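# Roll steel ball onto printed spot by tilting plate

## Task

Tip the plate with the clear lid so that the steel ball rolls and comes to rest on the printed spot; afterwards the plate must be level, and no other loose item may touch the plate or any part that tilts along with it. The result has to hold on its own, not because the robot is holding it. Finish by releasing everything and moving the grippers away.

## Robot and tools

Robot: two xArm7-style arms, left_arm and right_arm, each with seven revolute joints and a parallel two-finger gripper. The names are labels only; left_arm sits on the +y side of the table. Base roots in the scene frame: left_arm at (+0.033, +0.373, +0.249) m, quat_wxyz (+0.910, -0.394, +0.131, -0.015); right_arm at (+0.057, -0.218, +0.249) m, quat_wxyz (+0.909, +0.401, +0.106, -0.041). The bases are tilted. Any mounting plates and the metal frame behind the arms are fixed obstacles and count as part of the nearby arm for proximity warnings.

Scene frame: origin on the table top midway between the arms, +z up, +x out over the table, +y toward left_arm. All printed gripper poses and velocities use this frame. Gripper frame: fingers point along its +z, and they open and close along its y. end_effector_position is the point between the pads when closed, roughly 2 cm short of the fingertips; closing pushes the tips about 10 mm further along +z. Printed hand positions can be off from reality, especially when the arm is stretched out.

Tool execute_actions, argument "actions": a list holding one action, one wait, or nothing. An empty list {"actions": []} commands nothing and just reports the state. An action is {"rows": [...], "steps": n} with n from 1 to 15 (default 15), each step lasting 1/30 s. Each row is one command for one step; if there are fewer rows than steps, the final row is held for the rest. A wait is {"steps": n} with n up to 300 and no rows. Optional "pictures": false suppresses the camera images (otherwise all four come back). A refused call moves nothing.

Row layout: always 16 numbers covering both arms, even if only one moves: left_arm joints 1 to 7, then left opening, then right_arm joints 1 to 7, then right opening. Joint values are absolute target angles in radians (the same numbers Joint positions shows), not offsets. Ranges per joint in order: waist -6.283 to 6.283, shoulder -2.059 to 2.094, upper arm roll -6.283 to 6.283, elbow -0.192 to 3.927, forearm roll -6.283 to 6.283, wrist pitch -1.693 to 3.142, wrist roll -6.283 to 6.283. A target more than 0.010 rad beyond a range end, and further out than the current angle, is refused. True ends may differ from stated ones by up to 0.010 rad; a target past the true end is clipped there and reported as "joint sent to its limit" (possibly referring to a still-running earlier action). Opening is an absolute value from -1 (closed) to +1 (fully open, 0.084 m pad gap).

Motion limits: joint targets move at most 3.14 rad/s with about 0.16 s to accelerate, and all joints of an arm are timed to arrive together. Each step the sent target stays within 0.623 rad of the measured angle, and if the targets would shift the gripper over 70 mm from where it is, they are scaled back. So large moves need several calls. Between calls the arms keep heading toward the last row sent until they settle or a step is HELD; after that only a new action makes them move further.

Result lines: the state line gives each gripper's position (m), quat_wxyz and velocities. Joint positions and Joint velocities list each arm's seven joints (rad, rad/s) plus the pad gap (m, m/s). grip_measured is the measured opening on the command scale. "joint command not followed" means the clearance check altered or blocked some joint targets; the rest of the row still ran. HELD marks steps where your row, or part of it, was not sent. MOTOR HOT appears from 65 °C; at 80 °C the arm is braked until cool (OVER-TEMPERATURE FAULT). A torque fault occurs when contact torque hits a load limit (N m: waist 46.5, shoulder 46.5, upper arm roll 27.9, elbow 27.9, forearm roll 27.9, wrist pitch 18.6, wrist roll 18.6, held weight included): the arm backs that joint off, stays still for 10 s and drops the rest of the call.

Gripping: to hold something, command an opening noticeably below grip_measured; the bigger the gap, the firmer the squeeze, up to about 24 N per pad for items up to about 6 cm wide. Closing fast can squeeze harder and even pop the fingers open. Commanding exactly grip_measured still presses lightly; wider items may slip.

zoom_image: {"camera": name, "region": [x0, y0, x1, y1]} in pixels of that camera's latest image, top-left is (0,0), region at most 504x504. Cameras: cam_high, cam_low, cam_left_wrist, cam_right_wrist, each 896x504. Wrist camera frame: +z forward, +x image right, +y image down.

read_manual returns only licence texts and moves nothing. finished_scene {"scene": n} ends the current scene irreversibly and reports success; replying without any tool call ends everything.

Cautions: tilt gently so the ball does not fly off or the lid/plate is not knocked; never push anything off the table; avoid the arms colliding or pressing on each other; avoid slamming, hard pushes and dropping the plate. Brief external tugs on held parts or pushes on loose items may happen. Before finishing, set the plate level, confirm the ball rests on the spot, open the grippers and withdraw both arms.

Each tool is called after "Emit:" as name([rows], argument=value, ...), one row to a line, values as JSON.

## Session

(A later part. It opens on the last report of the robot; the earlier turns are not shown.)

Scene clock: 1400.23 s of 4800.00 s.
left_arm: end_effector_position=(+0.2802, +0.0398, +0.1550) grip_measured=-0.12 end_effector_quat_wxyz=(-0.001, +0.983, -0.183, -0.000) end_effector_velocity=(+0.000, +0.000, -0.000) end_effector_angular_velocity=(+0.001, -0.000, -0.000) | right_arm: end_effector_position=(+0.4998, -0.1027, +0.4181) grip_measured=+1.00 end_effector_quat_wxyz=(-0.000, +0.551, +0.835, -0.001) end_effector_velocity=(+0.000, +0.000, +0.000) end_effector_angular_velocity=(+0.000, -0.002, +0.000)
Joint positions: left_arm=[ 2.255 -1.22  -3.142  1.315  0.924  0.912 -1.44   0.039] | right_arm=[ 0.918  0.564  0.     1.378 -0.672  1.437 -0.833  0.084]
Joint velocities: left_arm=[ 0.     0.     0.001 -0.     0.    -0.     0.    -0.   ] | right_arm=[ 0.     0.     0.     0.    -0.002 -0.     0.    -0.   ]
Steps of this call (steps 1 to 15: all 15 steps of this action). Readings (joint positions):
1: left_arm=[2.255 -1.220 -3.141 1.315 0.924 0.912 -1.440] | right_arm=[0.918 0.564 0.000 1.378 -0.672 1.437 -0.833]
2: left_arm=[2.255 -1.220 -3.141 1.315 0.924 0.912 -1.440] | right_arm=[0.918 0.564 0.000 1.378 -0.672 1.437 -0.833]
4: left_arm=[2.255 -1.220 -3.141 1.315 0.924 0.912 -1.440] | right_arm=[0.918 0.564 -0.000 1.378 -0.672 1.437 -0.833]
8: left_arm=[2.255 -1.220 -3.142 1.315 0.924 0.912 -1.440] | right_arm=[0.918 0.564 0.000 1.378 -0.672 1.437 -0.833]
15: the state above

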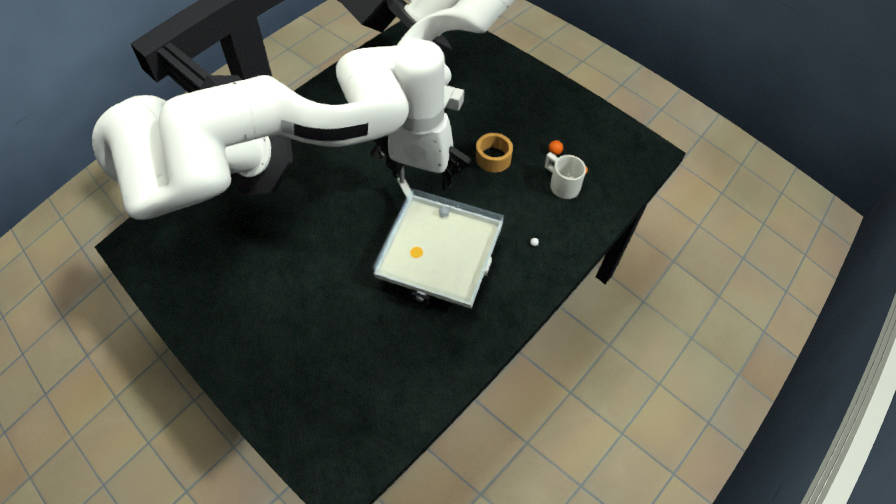

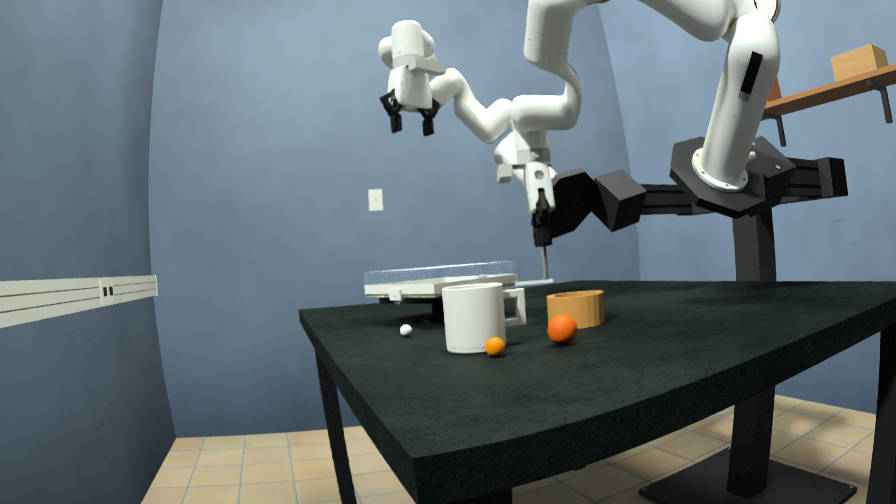

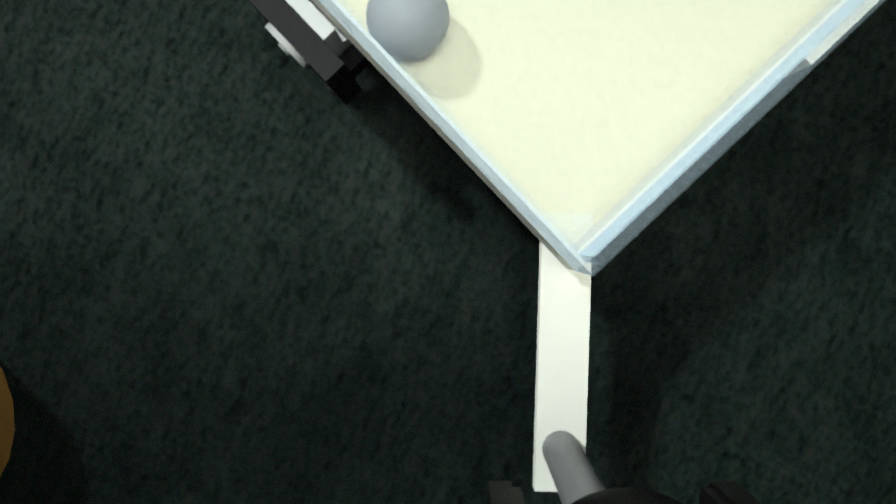

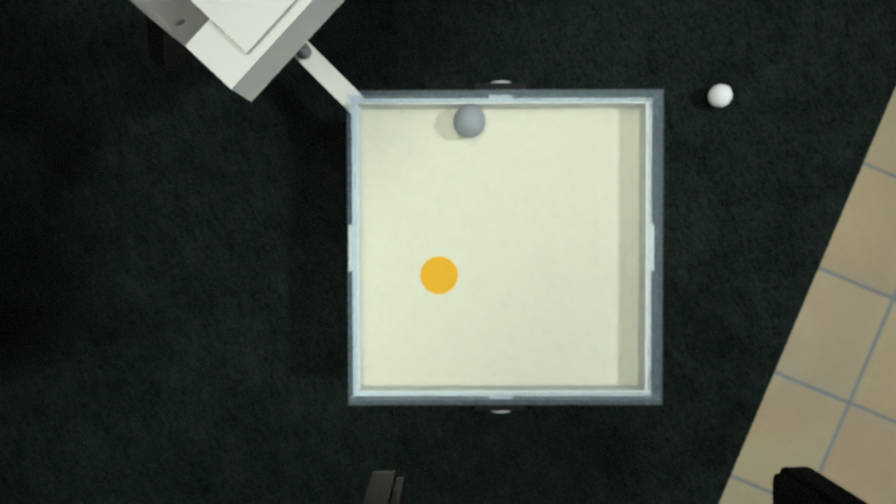

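Emit:
execute_actions([
  {"rows":[[2.2521,-1.2222,-3.1416,1.3207,0.9199,0.9135,-1.4378,-0.17,0.918,0.564,0,1.378,-0.672,1.437,-0.833,1]],"steps":15},
], pictures=false)

Emit:
execute_actions([
  {"rows":[[2.2521,-1.2222,-3.1416,1.3207,0.9199,0.9135,-1.4378,-0.17,0.918,0.564,0,1.378,-0.672,1.437,-0.833,1]],"steps":15},
], pictures=true)

Emit:
execute_actions([
  {"rows":[[2.2571,-1.2174,-3.1416,1.3105,0.9277,0.9097,-1.4426,-0.17,0.918,0.564,0,1.378,-0.672,1.437,-0.833,1]],"steps":15},
], pictures=true)

Emit:
execute_actions([
  {"rows":[[2.2571,-1.2174,-3.1416,1.3105,0.9277,0.9097,-1.4426,-0.17,0.918,0.564,0,1.378,-0.672,1.437,-0.833,1]],"steps":15},
], pictures=true)

Emit:
execute_actions([
  {"steps":45},
], pictures=true)

Scene clock: 1424.47 s of 4800.00 s.
left_arm: end_effector_position=(+0.2803, +0.0385, +0.1558) grip_measured=-0.12 end_effector_quat_wxyz=(-0.001, +0.983, -0.183, -0.000) end_effector_velocity=(-0.000, +0.000, -0.000) end_effector_angular_velocity=(+0.002, +0.000, +0.000) | right_arm: end_effector_position=(+0.4998, -0.1027, +0.4181) grip_measured=+1.00 end_effector_quat_wxyz=(-0.000, +0.551, +0.835, -0.001) end_effector_velocity=(+0.001, +0.000, +0.000) end_effector_angular_velocity=(+0.001, -0.002, +0.000)
Joint positions: left_arm=[ 2.252 -1.222 -3.142  1.321  0.92   0.914 -1.438  0.039] | right_arm=[ 0.918  0.564  0.     1.378 -0.672  1.437 -0.833  0.084]
Joint velocities: left_arm=[-0.    -0.    -0.     0.    -0.001  0.001  0.    -0.   ] | right_arm=[-0.    -0.     0.     0.    -0.001 -0.001 -0.     0.   ]
Steps of this call (steps 1 to 15: the robot went on to your last target; steps 16 to 90: nothing new was sent; then 20.73 s passed at rest; steps 91 to 105: all 15 steps of this action). Readings (joint positions):
91: left_arm=[2.255 -1.220 -3.142 1.316 0.924 0.912 -1.440] | right_arm=[0.918 0.564 -0.000 1.378 -0.672 1.437 -0.833]
92: left_arm=[2.254 -1.220 -3.142 1.316 0.923 0.912 -1.440] | right_arm=[0.918 0.564 0.000 1.378 -0.672 1.437 -0.833]
94: left_arm=[2.253 -1.221 -3.141 1.318 0.922 0.913 -1.439] | right_arm=[0.918 0.564 0.000 1.378 -0.672 1.437 -0.833]
98: left_arm=[2.252 -1.222 -3.142 1.320 0.920 0.913 -1.438] | right_arm=[0.918 0.564 0.000 1.378 -0.672 1.437 -0.833]
105: the state above

Scene clock: 1424.97 s of 4800.00 s.
left_arm: end_effector_position=(+0.2803, +0.0382, +0.1560) grip_measured=-0.12 end_effector_quat_wxyz=(-0.000, +0.983, -0.183, +0.000) end_effector_velocity=(+0.001, -0.002, +0.003) end_effector_angular_velocity=(-0.004, -0.002, -0.001) | right_arm: end_effector_position=(+0.4998, -0.1027, +0.4181) grip_measured=+1.00 end_effector_quat_wxyz=(-0.000, +0.551, +0.835, -0.001) end_effector_velocity=(+0.000, -0.000, +0.000) end_effector_angular_velocity=(-0.001, -0.001, +0.001)
Joint positions: left_arm=[ 2.252 -1.222 -3.142  1.321  0.92   0.913 -1.438  0.039] | right_arm=[ 0.918  0.564  0.     1.378 -0.672  1.437 -0.833  0.084]
Joint velocities: left_arm=[-0.001  0.002 -0.003  0.003  0.001  0.001  0.001 -0.   ] | right_arm=[ 0.     0.     0.     0.    -0.001  0.001 -0.    -0.   ]
Steps of this call (steps 1 to 15: all 15 steps of this action). Readings (joint positions):
1: left_arm=[2.252 -1.222 -3.142 1.321 0.920 0.914 -1.438] | right_arm=[0.918 0.564 -0.000 1.378 -0.672 1.437 -0.833]
2: left_arm=[2.252 -1.222 -3.142 1.321 0.920 0.914 -1.438] | right_arm=[0.918 0.564 -0.000 1.378 -0.672 1.437 -0.833]
4: left_arm=[2.252 -1.222 -3.142 1.321 0.920 0.914 -1.438] | right_arm=[0.918 0.564 -0.000 1.378 -0.672 1.437 -0.833]
8: left_arm=[2.252 -1.222 -3.142 1.321 0.920 0.914 -1.438] | right_arm=[0.918 0.564 -0.000 1.378 -0.672 1.437 -0.833]
15: the state above

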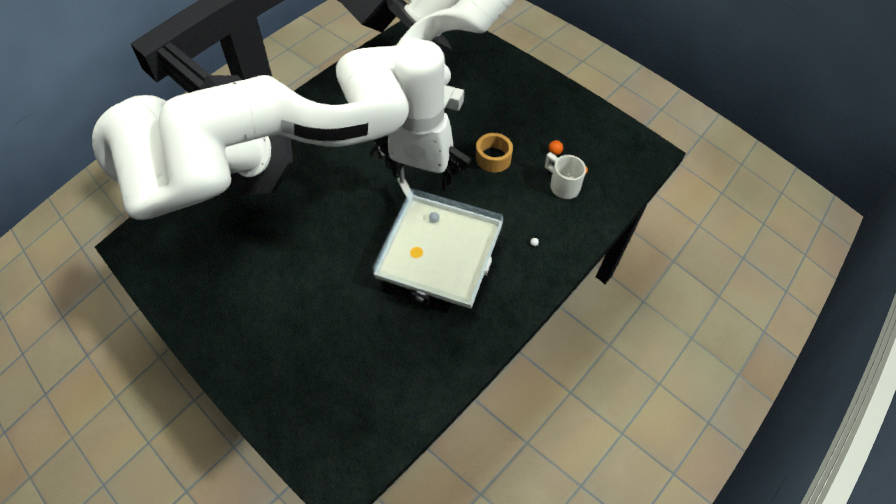

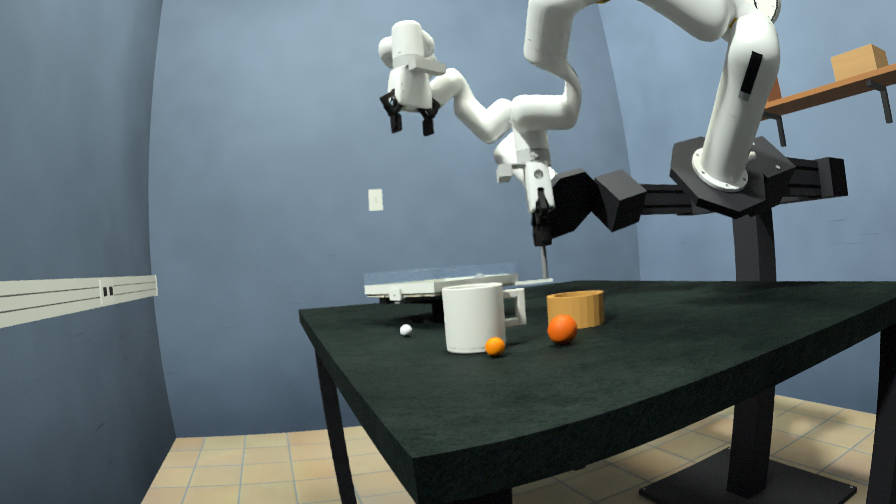

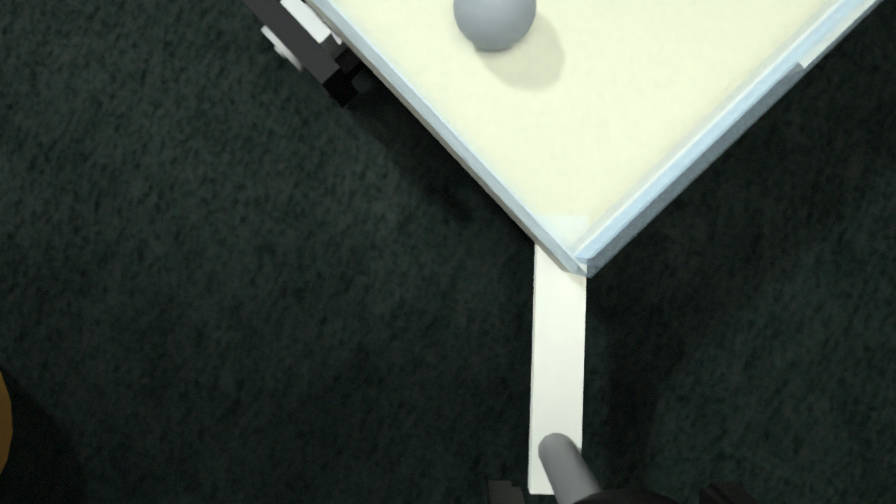

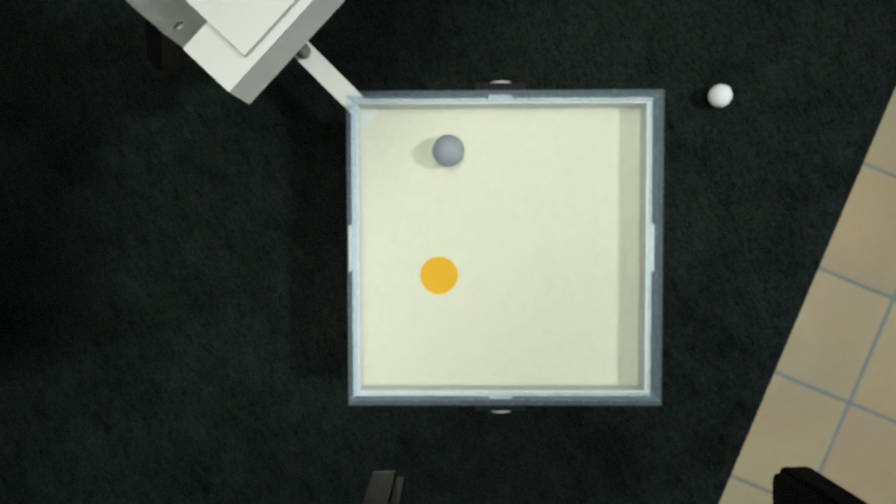

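Scene clock: 1425.47 s of 4800.00 s.
left_arm: end_effector_position=(+0.2804, +0.0398, +0.1552) grip_measured=-0.12 end_effector_quat_wxyz=(+0.001, +0.983, -0.183, +0.000) end_effector_velocity=(-0.000, +0.002, -0.002) end_effector_angular_velocity=(+0.005, +0.000, -0.001) | right_arm: end_effector_position=(+0.4998, -0.1027, +0.4181) grip_measured=+1.00 end_effector_quat_wxyz=(-0.000, +0.551, +0.835, -0.001) end_effector_velocity=(+0.000, -0.000, -0.000) end_effector_angular_velocity=(-0.000, +0.001, -0.001)
Joint positions: left_arm=[ 2.257 -1.217 -3.142  1.312  0.928  0.908 -1.442  0.039] | right_arm=[ 0.918  0.564  0.     1.378 -0.672  1.437 -0.833  0.084]
Joint velocities: left_arm=[ 0.001  0.001  0.002 -0.004  0.001  0.002  0.     0.   ] | right_arm=[-0.001  0.    -0.     0.    -0.     0.    -0.    -0.   ]
Steps of this call (steps 1 to 15: all 15 steps of this action). Readings (joint positions):
1: left_arm=[2.252 -1.222 -3.142 1.321 0.920 0.913 -1.438] | right_arm=[0.918 0.564 0.000 1.378 -0.672 1.437 -0.833]
2: left_arm=[2.253 -1.222 -3.142 1.320 0.921 0.913 -1.438] | right_arm=[0.918 0.564 -0.000 1.378 -0.672 1.437 -0.833]
4: left_arm=[2.254 -1.220 -3.142 1.317 0.924 0.910 -1.440] | right_arm=[0.918 0.564 -0.000 1.378 -0.672 1.437 -0.833]
8: left_arm=[2.256 -1.218 -3.143 1.314 0.927 0.908 -1.442] | right_arm=[0.918 0.564 -0.000 1.378 -0.672 1.437 -0.833]
15: the state above

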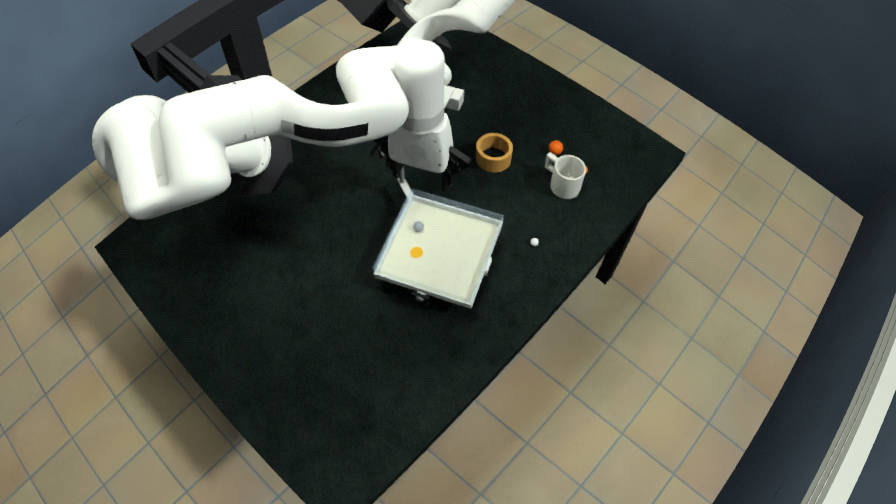

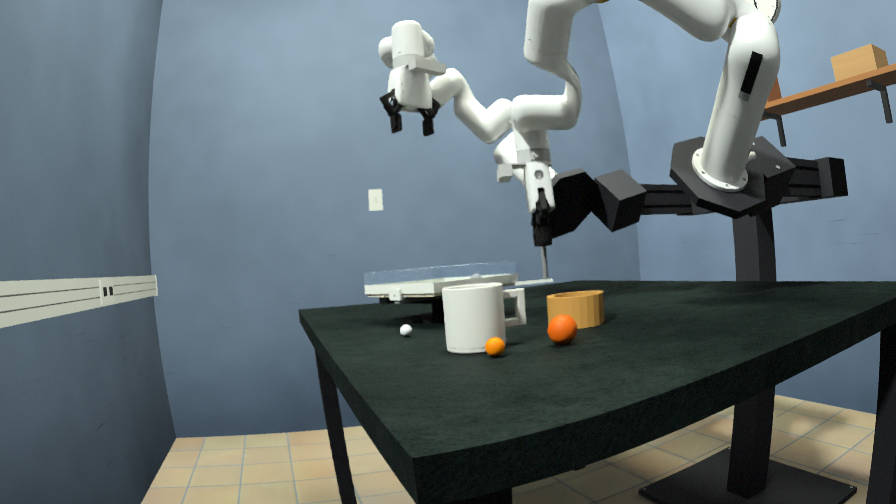

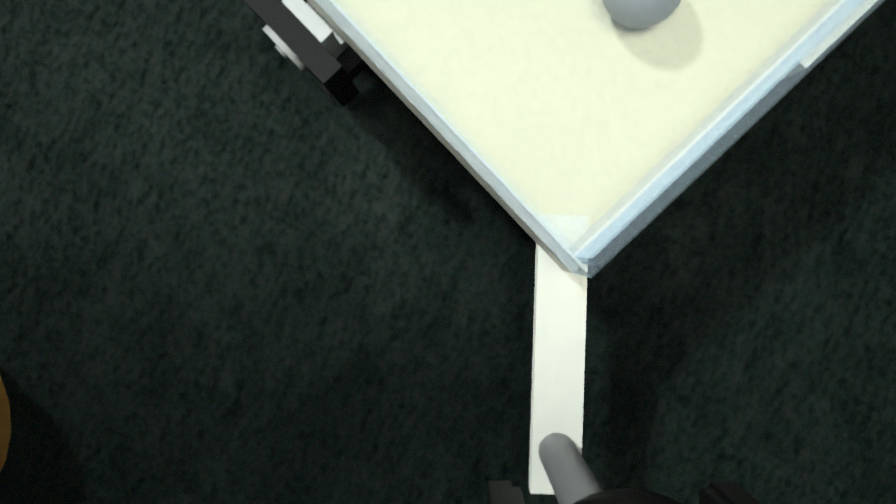

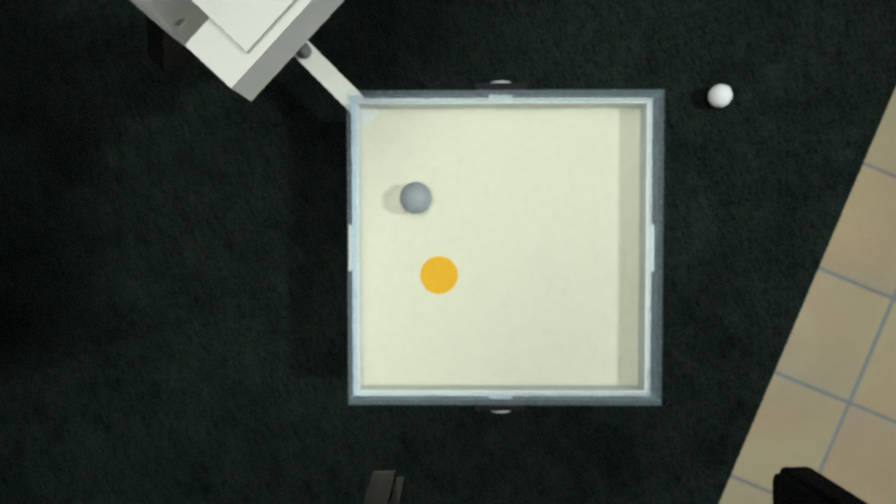

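Scene clock: 1425.97 s of 4800.00 s.
left_arm: end_effector_position=(+0.2803, +0.0405, +0.1546) grip_measured=-0.12 end_effector_quat_wxyz=(+0.000, +0.983, -0.183, +0.000) end_effector_velocity=(-0.000, +0.001, -0.001) end_effector_angular_velocity=(+0.003, +0.002, +0.001) | right_arm: end_effector_position=(+0.4998, -0.1027, +0.4181) grip_measured=+1.00 end_effector_quat_wxyz=(-0.000, +0.551, +0.835, -0.001) end_effector_velocity=(-0.000, +0.001, +0.000) end_effector_angular_velocity=(+0.000, -0.000, +0.001)
Joint positions: left_arm=[ 2.257 -1.217 -3.142  1.311  0.928  0.909 -1.443  0.039] | right_arm=[ 0.918  0.564 -0.     1.378 -0.672  1.437 -0.833  0.084]
Joint velocities: left_arm=[ 0.    -0.     0.001 -0.001 -0.002  0.001  0.001  0.   ] | right_arm=[ 0.001  0.     0.001 -0.     0.    -0.     0.     0.   ]
Steps of this call (steps 1 to 15: all 15 steps of this action). Readings (joint positions):
1: left_arm=[2.257 -1.217 -3.142 1.312 0.928 0.908 -1.443] | right_arm=[0.918 0.564 0.000 1.378 -0.672 1.437 -0.833]
2: left_arm=[2.257 -1.217 -3.142 1.312 0.928 0.908 -1.443] | right_arm=[0.918 0.564 -0.000 1.378 -0.672 1.437 -0.833]
4: left_arm=[2.257 -1.217 -3.142 1.312 0.928 0.908 -1.443] | right_arm=[0.918 0.564 0.000 1.378 -0.672 1.437 -0.833]
8: left_arm=[2.257 -1.217 -3.142 1.311 0.928 0.909 -1.443] | right_arm=[0.918 0.564 -0.000 1.378 -0.672 1.437 -0.833]
15: the state above

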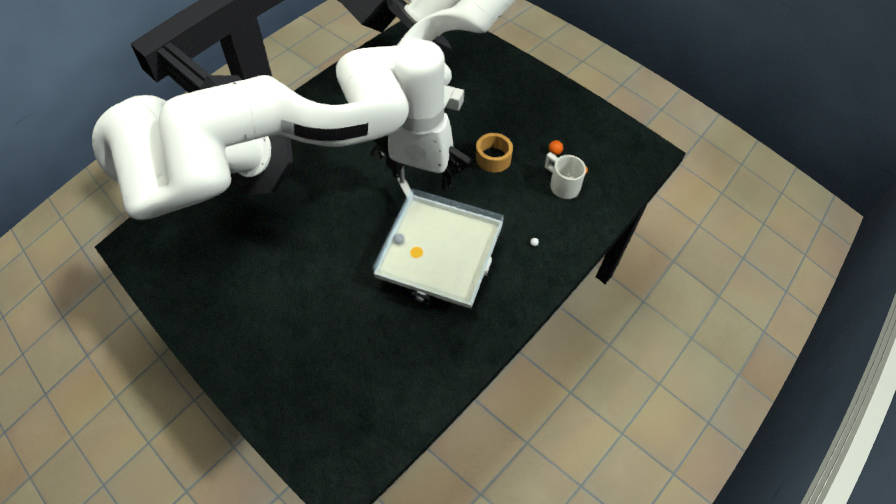

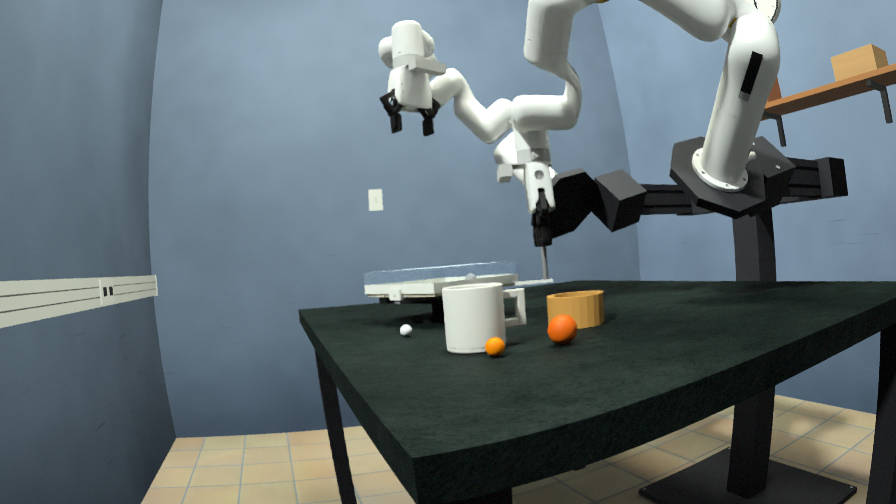

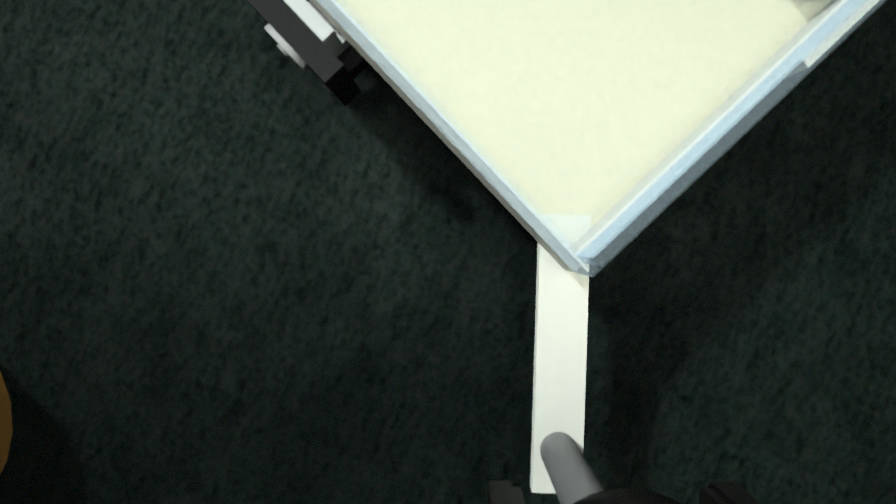

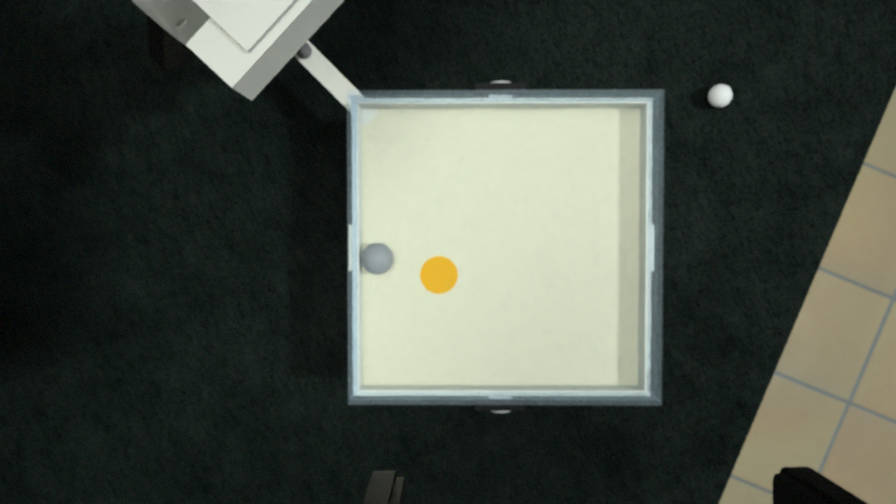

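Scene clock: 1427.47 s of 4800.00 s.
left_arm: end_effector_position=(+0.2802, +0.0410, +0.1543) grip_measured=-0.12 end_effector_quat_wxyz=(-0.000, +0.983, -0.183, -0.000) end_effector_velocity=(-0.001, -0.000, -0.000) end_effector_angular_velocity=(-0.001, +0.002, -0.002) | right_arm: end_effector_position=(+0.4998, -0.1027, +0.4181) grip_measured=+1.00 end_effector_quat_wxyz=(-0.000, +0.551, +0.835, -0.001) end_effector_velocity=(+0.000, -0.000, -0.000) end_effector_angular_velocity=(-0.001, -0.001, +0.001)
Joint positions: left_arm=[ 2.257 -1.217 -3.142  1.311  0.928  0.91  -1.443  0.039] | right_arm=[ 0.918  0.564  0.     1.378 -0.672  1.437 -0.833  0.084]
Joint velocities: left_arm=[ 0.001 -0.    -0.001  0.    -0.001 -0.001  0.002 -0.   ] | right_arm=[-0.001 -0.     0.001 -0.001 -0.001  0.     0.    -0.   ]
Steps of this call (steps 1 to 15: the robot went on to your last target; steps 16 to 45: nothing new was sent). Readings (joint positions):
1: left_arm=[2.257 -1.217 -3.142 1.311 0.928 0.909 -1.443] | right_arm=[0.918 0.564 0.000 1.378 -0.672 1.437 -0.833]
2: left_arm=[2.257 -1.217 -3.142 1.311 0.928 0.909 -1.443] | right_arm=[0.918 0.564 -0.000 1.378 -0.672 1.437 -0.833]
4: left_arm=[2.257 -1.217 -3.142 1.311 0.928 0.909 -1.443] | right_arm=[0.918 0.564 0.000 1.378 -0.672 1.437 -0.833]
8: left_arm=[2.257 -1.217 -3.142 1.311 0.928 0.909 -1.443] | right_arm=[0.918 0.564 0.000 1.378 -0.672 1.437 -0.833]
45: the state above
All arms were judged still, so your last target was given up. Only a new action makes them travel on or press farther. Fingers that are still opening or closing keep moving.

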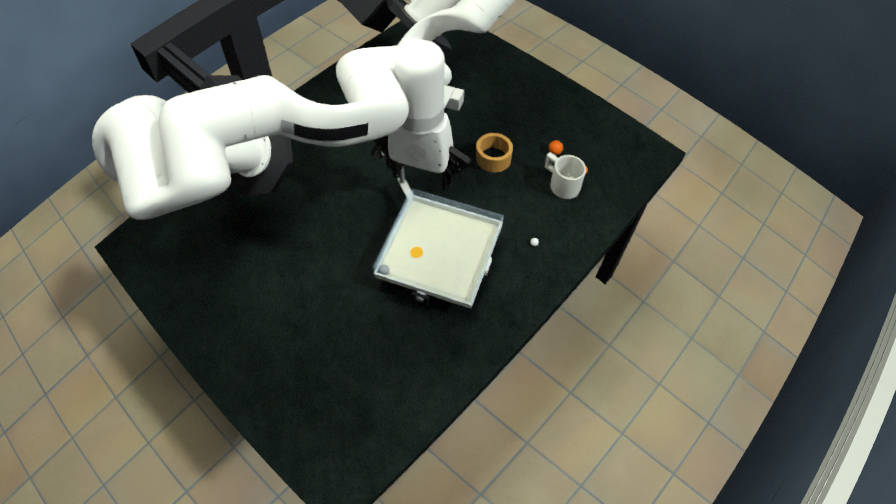

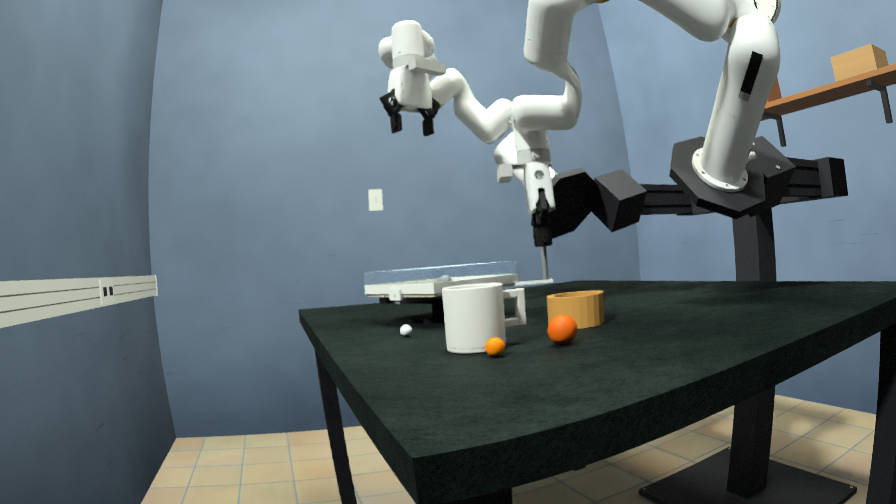

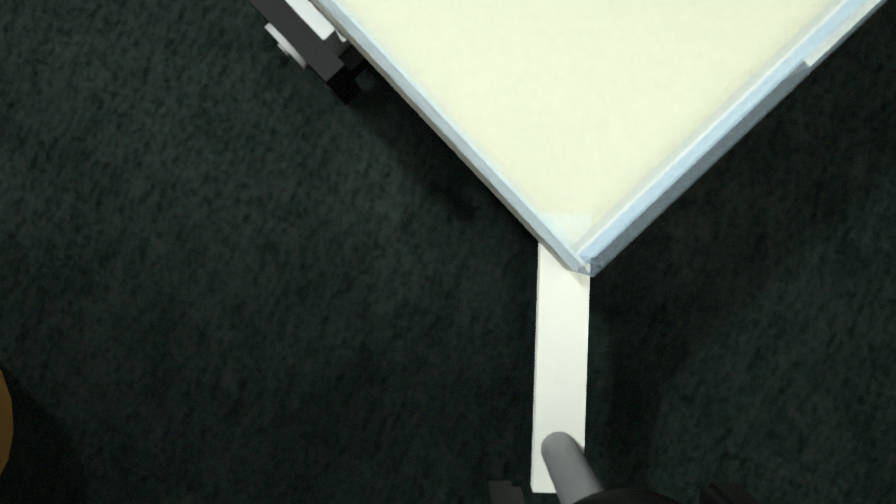

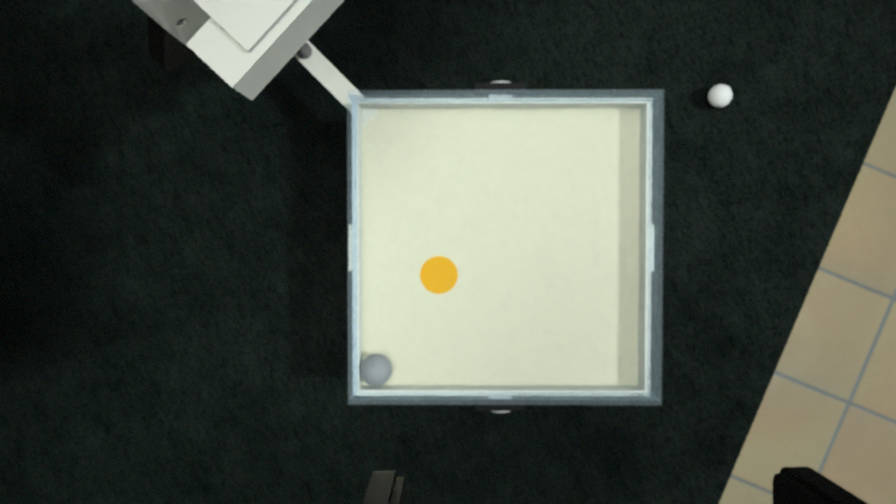

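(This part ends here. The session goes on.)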